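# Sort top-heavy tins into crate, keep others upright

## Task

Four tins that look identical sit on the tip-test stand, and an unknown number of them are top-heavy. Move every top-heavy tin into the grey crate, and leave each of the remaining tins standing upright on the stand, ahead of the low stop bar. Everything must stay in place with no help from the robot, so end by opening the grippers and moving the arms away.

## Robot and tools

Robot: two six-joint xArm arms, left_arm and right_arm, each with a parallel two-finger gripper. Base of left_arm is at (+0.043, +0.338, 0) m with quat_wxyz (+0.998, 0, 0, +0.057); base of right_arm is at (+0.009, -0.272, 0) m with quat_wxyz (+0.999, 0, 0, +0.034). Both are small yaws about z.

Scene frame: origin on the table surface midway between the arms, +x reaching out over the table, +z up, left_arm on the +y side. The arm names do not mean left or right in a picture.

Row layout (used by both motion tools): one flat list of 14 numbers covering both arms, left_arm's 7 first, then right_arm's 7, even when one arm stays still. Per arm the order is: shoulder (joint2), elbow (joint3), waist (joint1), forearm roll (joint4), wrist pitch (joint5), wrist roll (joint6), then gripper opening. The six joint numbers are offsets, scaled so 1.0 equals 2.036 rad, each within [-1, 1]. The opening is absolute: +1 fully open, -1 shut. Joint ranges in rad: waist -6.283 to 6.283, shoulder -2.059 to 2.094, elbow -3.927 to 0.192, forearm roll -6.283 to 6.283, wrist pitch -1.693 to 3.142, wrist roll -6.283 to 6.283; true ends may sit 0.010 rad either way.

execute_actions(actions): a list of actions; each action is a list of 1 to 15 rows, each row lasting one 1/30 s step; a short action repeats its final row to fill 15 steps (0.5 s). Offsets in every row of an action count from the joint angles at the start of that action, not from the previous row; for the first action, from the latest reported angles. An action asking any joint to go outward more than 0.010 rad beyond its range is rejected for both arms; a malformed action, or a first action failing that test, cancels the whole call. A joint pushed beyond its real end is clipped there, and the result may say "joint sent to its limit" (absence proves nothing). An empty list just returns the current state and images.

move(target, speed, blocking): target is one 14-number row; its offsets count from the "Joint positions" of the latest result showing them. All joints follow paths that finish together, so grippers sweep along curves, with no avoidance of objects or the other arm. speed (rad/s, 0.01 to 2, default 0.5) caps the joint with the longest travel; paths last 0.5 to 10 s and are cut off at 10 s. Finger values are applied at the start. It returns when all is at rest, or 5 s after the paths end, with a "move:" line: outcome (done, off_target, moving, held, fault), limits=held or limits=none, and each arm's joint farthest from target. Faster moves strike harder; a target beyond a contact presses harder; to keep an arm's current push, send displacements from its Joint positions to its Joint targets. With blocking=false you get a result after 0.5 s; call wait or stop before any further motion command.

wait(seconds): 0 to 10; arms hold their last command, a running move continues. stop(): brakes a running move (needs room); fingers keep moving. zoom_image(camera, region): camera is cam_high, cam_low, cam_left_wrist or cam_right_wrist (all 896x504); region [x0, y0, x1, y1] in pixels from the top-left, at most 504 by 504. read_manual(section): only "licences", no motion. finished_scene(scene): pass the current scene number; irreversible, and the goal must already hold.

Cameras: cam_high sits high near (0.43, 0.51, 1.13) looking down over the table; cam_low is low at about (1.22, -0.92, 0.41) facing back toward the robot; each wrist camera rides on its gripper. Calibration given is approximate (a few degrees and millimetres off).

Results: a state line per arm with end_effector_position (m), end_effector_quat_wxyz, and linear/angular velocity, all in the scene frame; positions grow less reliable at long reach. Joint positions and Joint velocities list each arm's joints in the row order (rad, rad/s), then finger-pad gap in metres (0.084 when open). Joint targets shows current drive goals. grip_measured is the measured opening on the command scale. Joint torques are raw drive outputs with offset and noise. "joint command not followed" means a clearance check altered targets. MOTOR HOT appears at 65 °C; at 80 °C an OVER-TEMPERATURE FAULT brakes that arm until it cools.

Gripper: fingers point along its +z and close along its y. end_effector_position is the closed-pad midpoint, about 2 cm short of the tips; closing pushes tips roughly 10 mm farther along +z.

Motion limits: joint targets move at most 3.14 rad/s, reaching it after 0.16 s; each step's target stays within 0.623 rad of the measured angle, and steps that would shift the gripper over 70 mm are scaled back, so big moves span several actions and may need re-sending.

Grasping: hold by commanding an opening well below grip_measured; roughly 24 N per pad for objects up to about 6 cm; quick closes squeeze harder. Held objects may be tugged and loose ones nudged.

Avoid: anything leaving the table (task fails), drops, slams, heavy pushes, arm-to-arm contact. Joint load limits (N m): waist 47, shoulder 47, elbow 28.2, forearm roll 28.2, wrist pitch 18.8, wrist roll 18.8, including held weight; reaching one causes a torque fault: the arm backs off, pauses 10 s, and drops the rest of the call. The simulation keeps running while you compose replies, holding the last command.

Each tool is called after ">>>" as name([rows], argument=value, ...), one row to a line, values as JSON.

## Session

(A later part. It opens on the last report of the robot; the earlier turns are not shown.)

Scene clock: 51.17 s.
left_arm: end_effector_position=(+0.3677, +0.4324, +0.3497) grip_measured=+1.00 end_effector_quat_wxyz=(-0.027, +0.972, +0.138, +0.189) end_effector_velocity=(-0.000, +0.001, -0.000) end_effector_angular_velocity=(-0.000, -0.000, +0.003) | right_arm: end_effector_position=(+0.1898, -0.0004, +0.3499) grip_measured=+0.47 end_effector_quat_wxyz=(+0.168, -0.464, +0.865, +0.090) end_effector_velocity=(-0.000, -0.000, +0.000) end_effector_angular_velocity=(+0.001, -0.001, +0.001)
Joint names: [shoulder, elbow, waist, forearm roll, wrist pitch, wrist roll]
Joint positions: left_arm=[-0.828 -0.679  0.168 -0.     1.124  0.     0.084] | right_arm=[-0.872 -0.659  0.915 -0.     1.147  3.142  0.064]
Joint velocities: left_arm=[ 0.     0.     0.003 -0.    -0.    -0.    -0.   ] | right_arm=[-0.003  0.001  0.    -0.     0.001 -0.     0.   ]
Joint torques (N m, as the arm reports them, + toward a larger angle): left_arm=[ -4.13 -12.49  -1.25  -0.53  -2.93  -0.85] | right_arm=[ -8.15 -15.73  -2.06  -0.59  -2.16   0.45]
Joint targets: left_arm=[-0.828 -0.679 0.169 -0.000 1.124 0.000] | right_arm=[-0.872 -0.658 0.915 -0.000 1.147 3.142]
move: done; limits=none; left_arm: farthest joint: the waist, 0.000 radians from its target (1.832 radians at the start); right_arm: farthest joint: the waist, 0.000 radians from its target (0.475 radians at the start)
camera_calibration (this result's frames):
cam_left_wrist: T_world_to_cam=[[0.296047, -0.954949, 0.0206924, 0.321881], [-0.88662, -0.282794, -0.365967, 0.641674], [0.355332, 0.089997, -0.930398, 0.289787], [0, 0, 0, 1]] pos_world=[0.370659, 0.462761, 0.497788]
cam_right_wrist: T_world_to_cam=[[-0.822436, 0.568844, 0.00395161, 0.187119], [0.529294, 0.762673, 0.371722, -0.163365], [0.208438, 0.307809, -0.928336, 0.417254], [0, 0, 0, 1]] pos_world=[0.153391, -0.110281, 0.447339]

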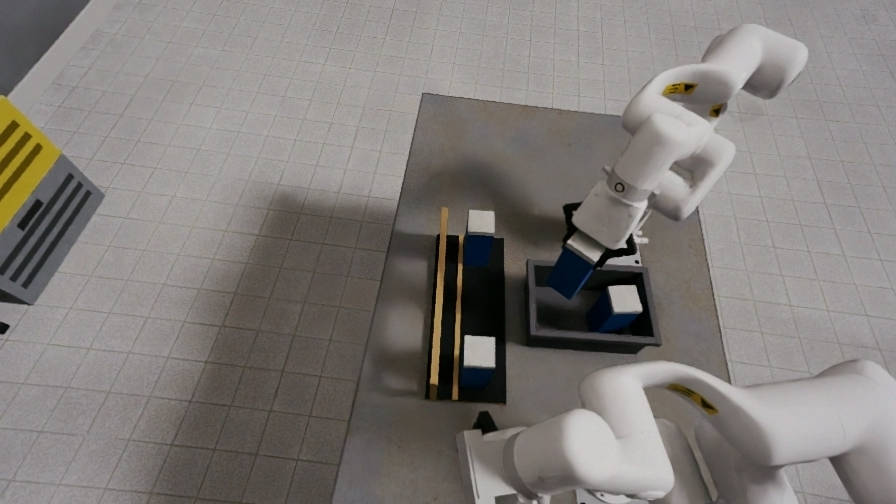

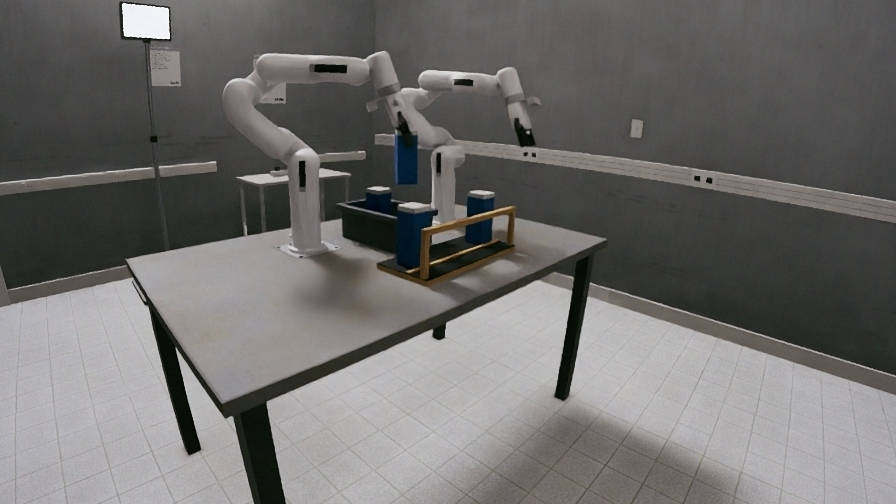

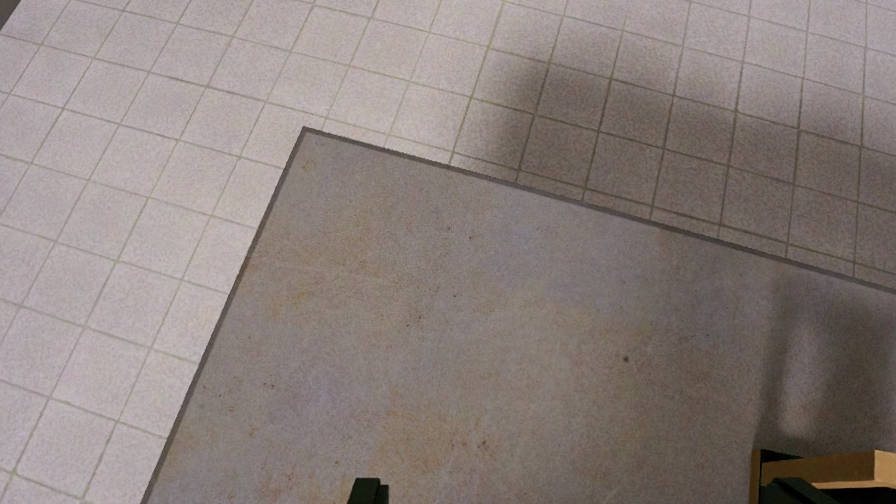

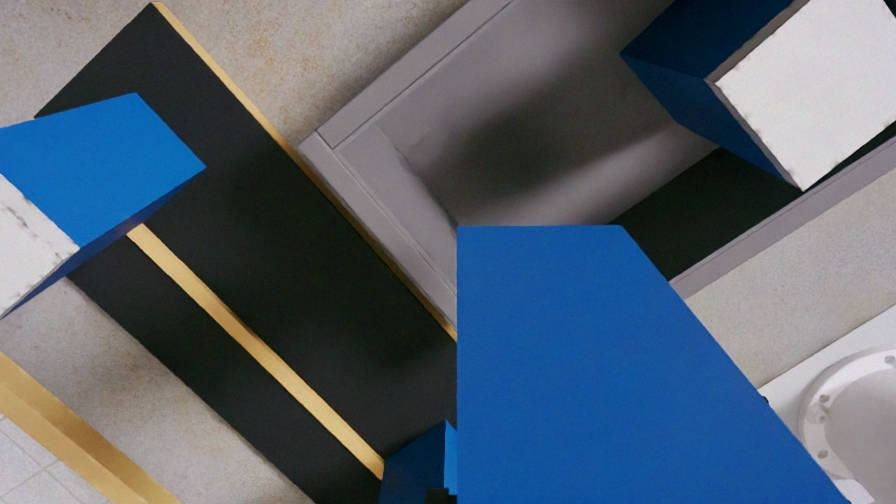

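>>> move(target=[0,0,0,0,0,0,1, 0.0730,0.2500,0,0,-0.3230,0,-1], speed=0.4)

>>> move(target=[0,0,0,0,0,0,1, 0,0,0,0,0,0,1])

>>> move(target=[0,0,0,0,0,0,1, -0.0730,-0.2500,0,0,0.3230,0,1], speed=0.7)

Scene clock: 53.90 s.
left_arm: end_effector_position=(+0.3677, +0.4324, +0.3497) grip_measured=+1.00 end_effector_quat_wxyz=(-0.027, +0.972, +0.138, +0.189) end_effector_velocity=(+0.000, -0.000, +0.000) end_effector_angular_velocity=(-0.000, -0.000, -0.000) | right_arm: end_effector_position=(+0.1910, +0.0015, +0.1504) grip_measured=+0.47 end_effector_quat_wxyz=(+0.168, -0.464, +0.865, +0.090) end_effector_velocity=(-0.001, -0.001, -0.002) end_effector_angular_velocity=(-0.004, +0.002, +0.001)
Joint names: [shoulder, elbow, waist, forearm roll, wrist pitch, wrist roll]
Joint positions: left_arm=[-0.828 -0.679  0.168 -0.     1.124  0.     0.084] | right_arm=[-0.723 -0.15   0.915 -0.     0.489  3.142  0.064]
Joint velocities: left_arm=[-0.    -0.    -0.001 -0.     0.    -0.     0.   ] | right_arm=[ 0.002  0.004 -0.    -0.001 -0.001 -0.001 -0.   ]
Joint torques (N m, as the arm reports them, + toward a larger angle): left_arm=[ -4.   -12.61  -1.43  -0.53  -2.97  -0.71] | right_arm=[-10.45 -14.8   -2.11  -0.57  -2.2    0.41]
Joint targets: left_arm=[-0.828 -0.679 0.168 -0.000 1.124 0.000] | right_arm=[-0.723 -0.150 0.915 -0.000 0.489 3.142]
move: done; limits=none; left_arm: farthest joint: the waist, 0.000 radians from its target (0.000 radians at the start); right_arm: farthest joint: the waist, 0.000 radians from its target (0.000 radians at the start)
camera_calibration (this result's frames):
cam_left_wrist: T_world_to_cam=[[0.296047, -0.954949, 0.0206924, 0.321881], [-0.88662, -0.282794, -0.365967, 0.641674], [0.355332, 0.0899971, -0.930398, 0.289787], [0, 0, 0, 1]] pos_world=[0.370659, 0.462761, 0.497788]
cam_right_wrist: T_world_to_cam=[[-0.822448, 0.568826, 0.00396347, 0.187864], [0.52921, 0.762577, 0.372039, -0.0912717], [0.208603, 0.30808, -0.928209, 0.231243], [0, 0, 0, 1]] pos_world=[0.154572, -0.108502, 0.247854]

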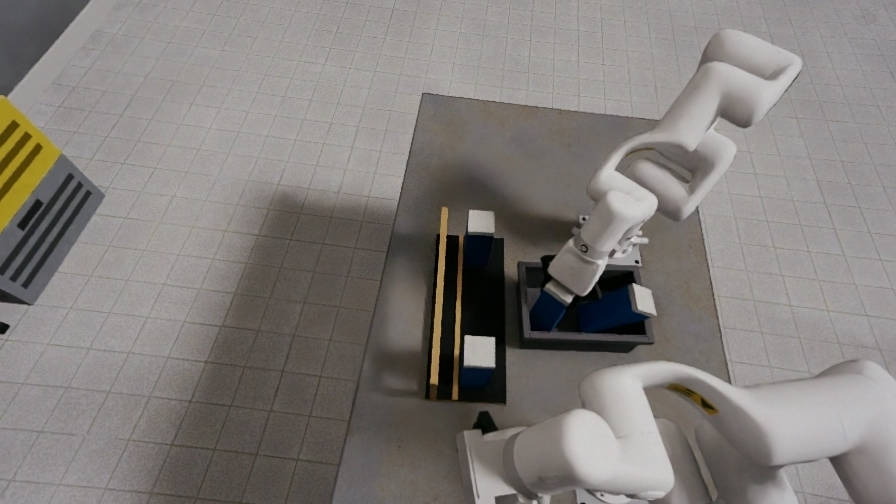

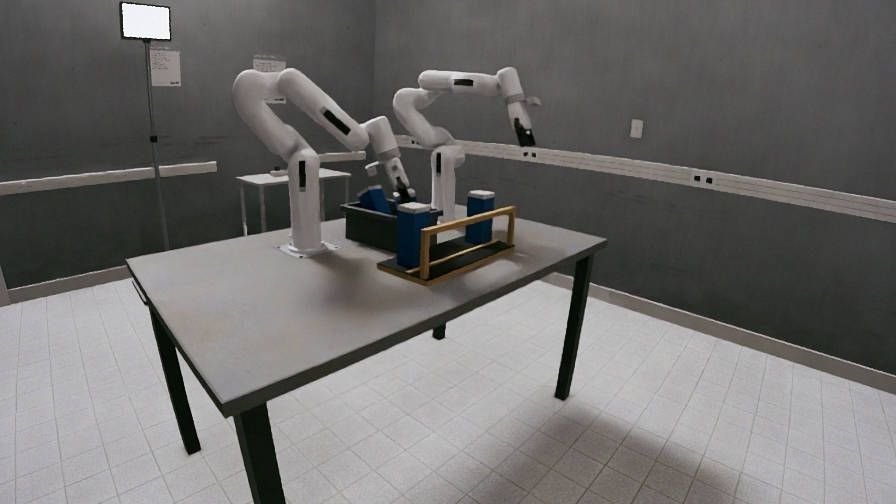

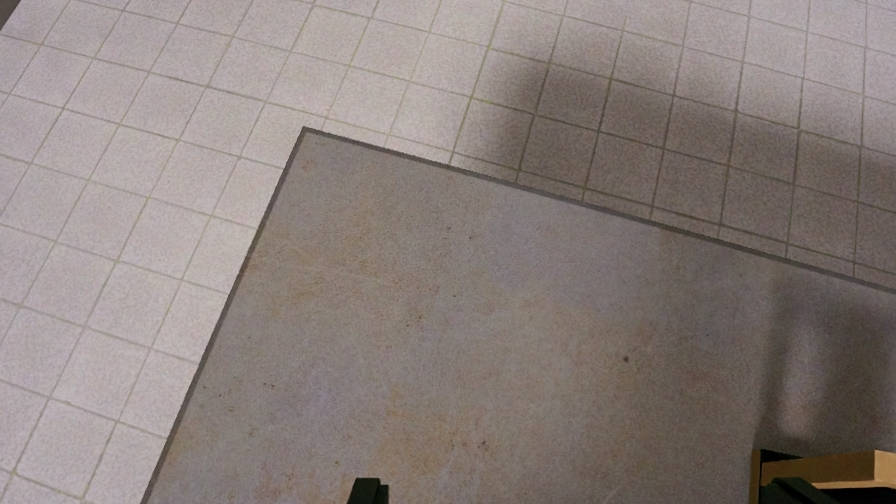

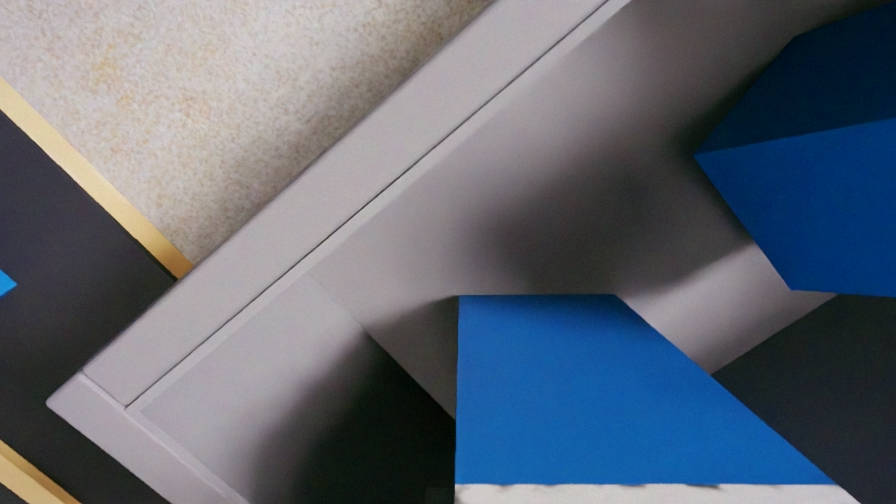

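Scene clock: 54.40 s.
left_arm: end_effector_position=(+0.3677, +0.4324, +0.3497) grip_measured=+1.00 end_effector_quat_wxyz=(-0.027, +0.972, +0.138, +0.189) end_effector_velocity=(+0.000, -0.000, -0.000) end_effector_angular_velocity=(-0.000, +0.001, -0.000) | right_arm: end_effector_position=(+0.1910, +0.0015, +0.1506) grip_measured=+1.00 end_effector_quat_wxyz=(+0.168, -0.464, +0.865, +0.090) end_effector_velocity=(-0.001, -0.001, -0.001) end_effector_angular_velocity=(-0.003, +0.002, -0.000)
Joint names: [shoulder, elbow, waist, forearm roll, wrist pitch, wrist roll]
Joint positions: left_arm=[-0.828 -0.679  0.168 -0.     1.124  0.     0.084] | right_arm=[-0.723 -0.15   0.915 -0.     0.489  3.142  0.084]
Joint velocities: left_arm=[ 0.001  0.    -0.    -0.    -0.     0.    -0.   ] | right_arm=[ 0.002  0.001  0.    -0.     0.001  0.001  0.   ]
Joint torques (N m, as the arm reports them, + toward a larger angle): left_arm=[ -4.18 -12.38  -1.59  -0.75  -2.88  -0.77] | right_arm=[ -8.94 -13.47  -2.02  -0.58  -1.72   0.45]
Joint targets: left_arm=[-0.828 -0.679 0.168 -0.000 1.124 0.000] | right_arm=[-0.723 -0.150 0.915 -0.000 0.489 3.142]
move: done; limits=none; left_arm: farthest joint: the waist, 0.000 radians from its target (0.000 radians at the start); right_arm: farthest joint: the waist, 0.000 radians from its target (0.000 radians at the start)
camera_calibration (this result's frames):
cam_left_wrist: T_world_to_cam=[[0.296047, -0.954949, 0.0206923, 0.321881], [-0.88662, -0.282794, -0.365967, 0.641674], [0.355332, 0.0899972, -0.930398, 0.289787], [0, 0, 0, 1]] pos_world=[0.370659, 0.462761, 0.497788]
cam_right_wrist: T_world_to_cam=[[-0.822449, 0.568825, 0.00396989, 0.187861], [0.529141, 0.762472, 0.372353, -0.0914309], [0.208777, 0.308342, -0.928083, 0.231271], [0, 0, 0, 1]] pos_world=[0.154602, -0.108457, 0.247937]

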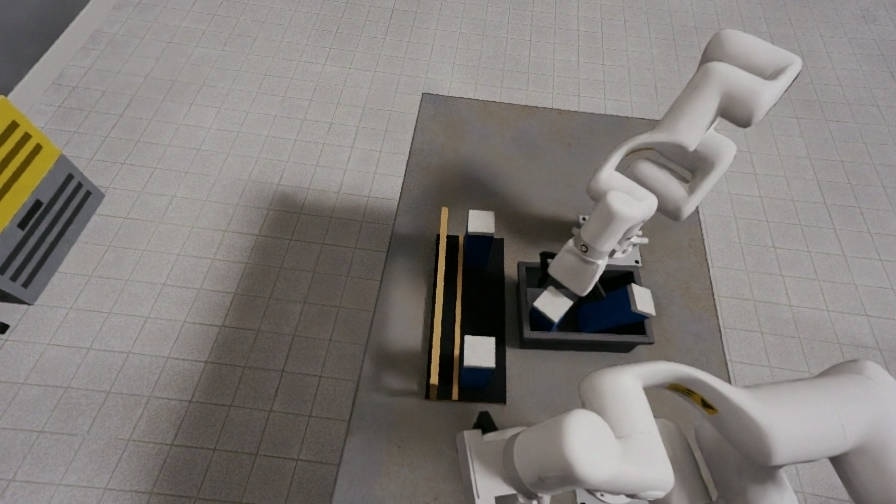

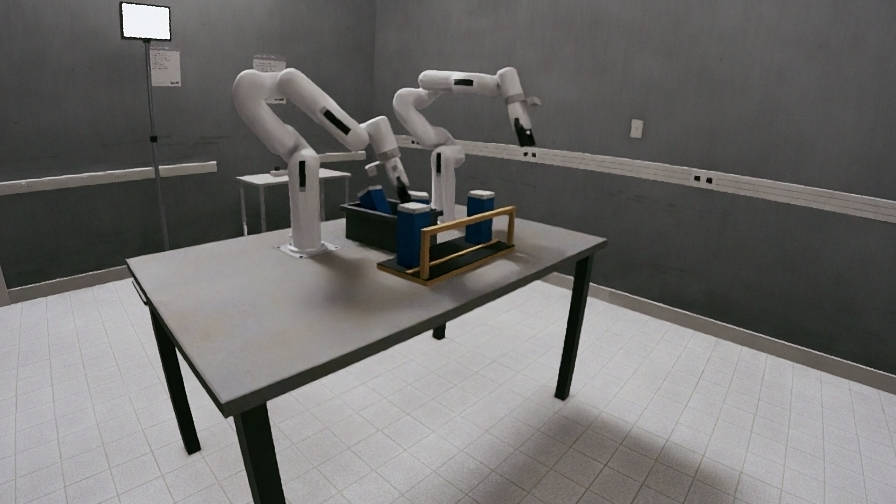

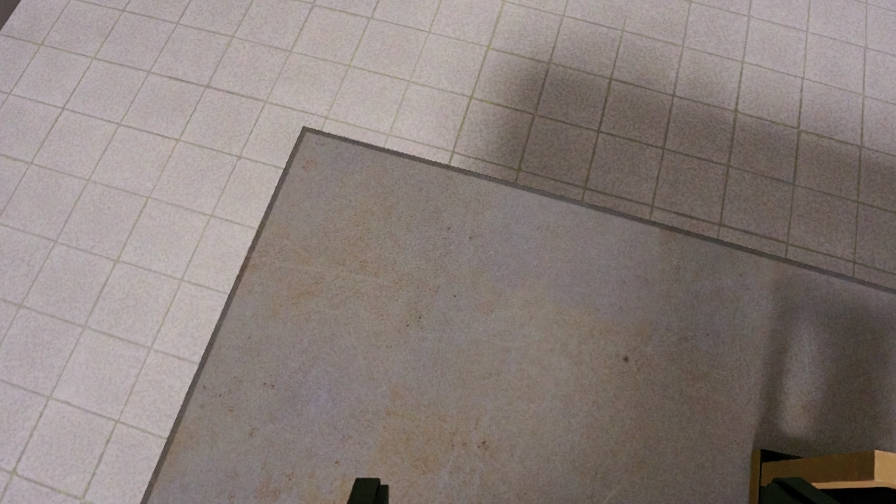

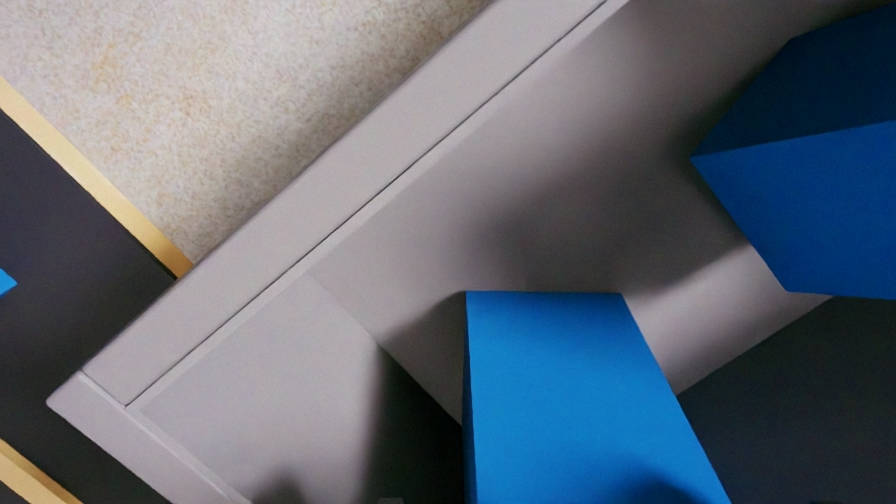

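Scene clock: 56.03 s.
left_arm: end_effector_position=(+0.3677, +0.4324, +0.3497) grip_measured=+1.00 end_effector_quat_wxyz=(-0.027, +0.972, +0.138, +0.189) end_effector_velocity=(-0.000, -0.000, -0.001) end_effector_angular_velocity=(-0.001, +0.001, -0.000) | right_arm: end_effector_position=(+0.1898, -0.0003, +0.3499) grip_measured=+1.00 end_effector_quat_wxyz=(+0.168, -0.464, +0.865, +0.090) end_effector_velocity=(+0.000, -0.000, +0.003) end_effector_angular_velocity=(+0.004, -0.003, +0.000)
Joint names: [shoulder, elbow, waist, forearm roll, wrist pitch, wrist roll]
Joint positions: left_arm=[-0.828 -0.679  0.168 -0.     1.124  0.     0.084] | right_arm=[-0.872 -0.659  0.915 -0.     1.146  3.142  0.084]
Joint velocities: left_arm=[ 0.001  0.001 -0.    -0.     0.     0.    -0.   ] | right_arm=[-0.002 -0.004 -0.001 -0.     0.001 -0.001  0.   ]
Joint torques (N m, as the arm reports them, + toward a larger angle): left_arm=[ -4.13 -12.6   -1.86  -0.45  -3.08  -0.88] | right_arm=[ -6.83 -14.19  -2.07  -0.66  -1.71   0.38]
Joint targets: left_arm=[-0.828 -0.679 0.168 -0.000 1.124 0.000] | right_arm=[-0.872 -0.659 0.915 -0.000 1.147 3.142]
move: done; limits=none; left_arm: farthest joint: the waist, 0.000 radians from its target (0.000 radians at the start); right_arm: farthest joint: the waist, 0.000 radians from its target (0.000 radians at the start)
camera_calibration (this result's frames):
cam_left_wrist: T_world_to_cam=[[0.296047, -0.954949, 0.020692, 0.321881], [-0.88662, -0.282794, -0.365967, 0.641674], [0.355332, 0.0899974, -0.930398, 0.289787], [0, 0, 0, 1]] pos_world=[0.370659, 0.462761, 0.497788]
cam_right_wrist: T_world_to_cam=[[-0.822437, 0.568842, 0.0039569, 0.187116], [0.529259, 0.76262, 0.371882, -0.163464], [0.208524, 0.307944, -0.928272, 0.417255], [0, 0, 0, 1]] pos_world=[0.153398, -0.110269, 0.447375]

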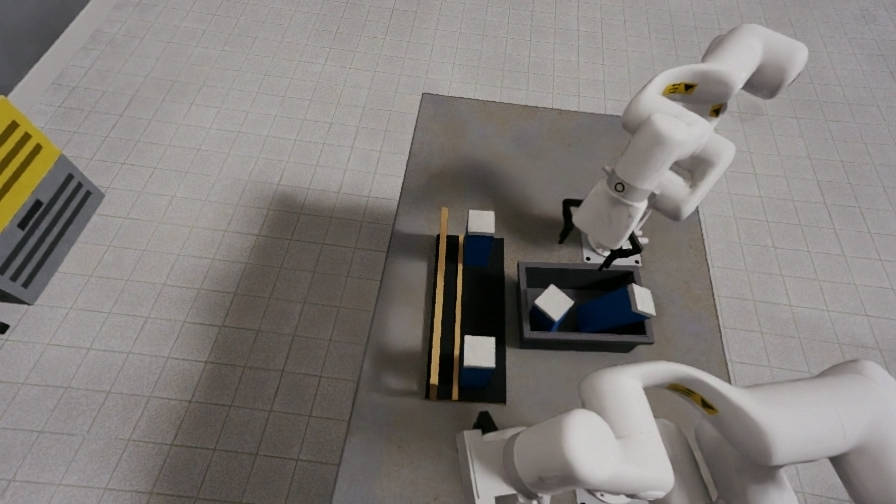

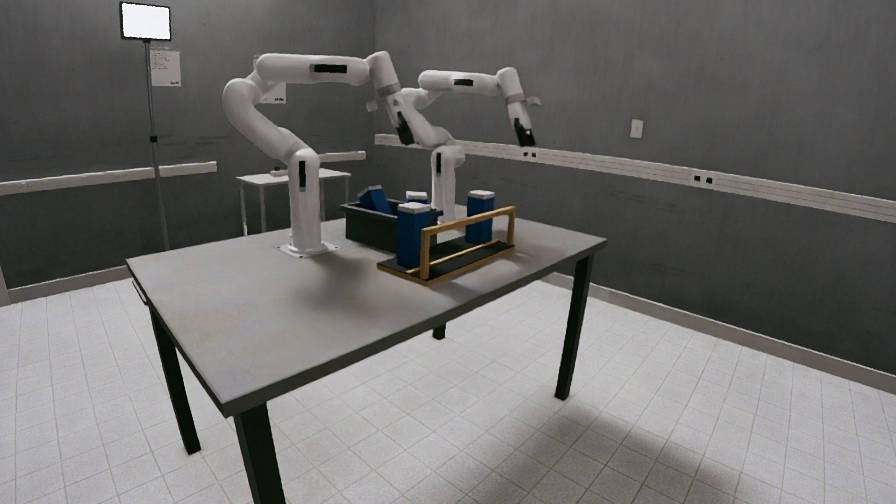

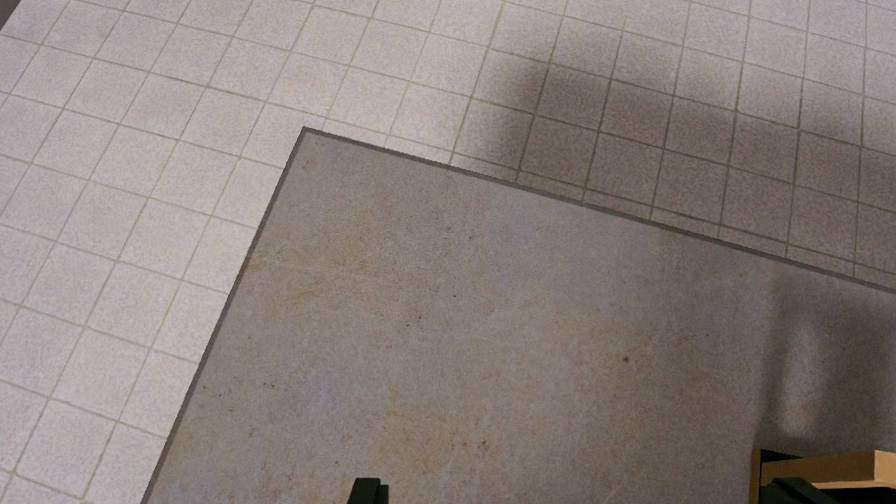

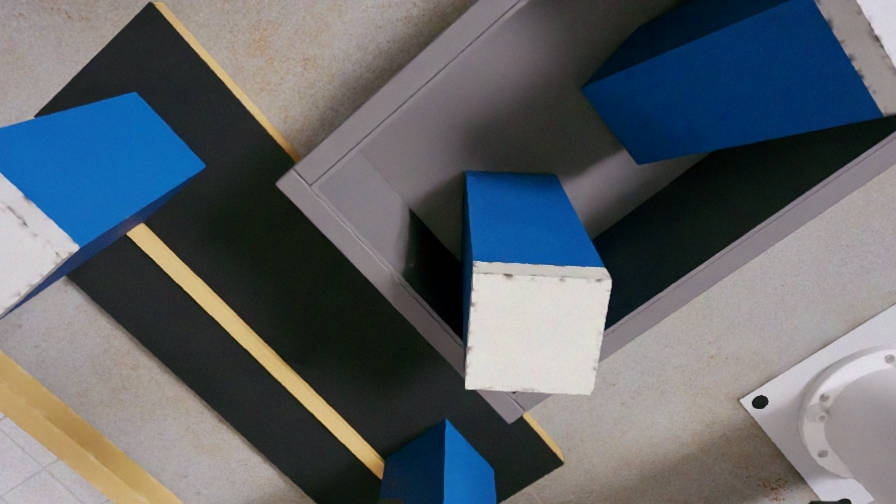

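>>> finished_scene(scene=1)

The scene is finished: the task was done.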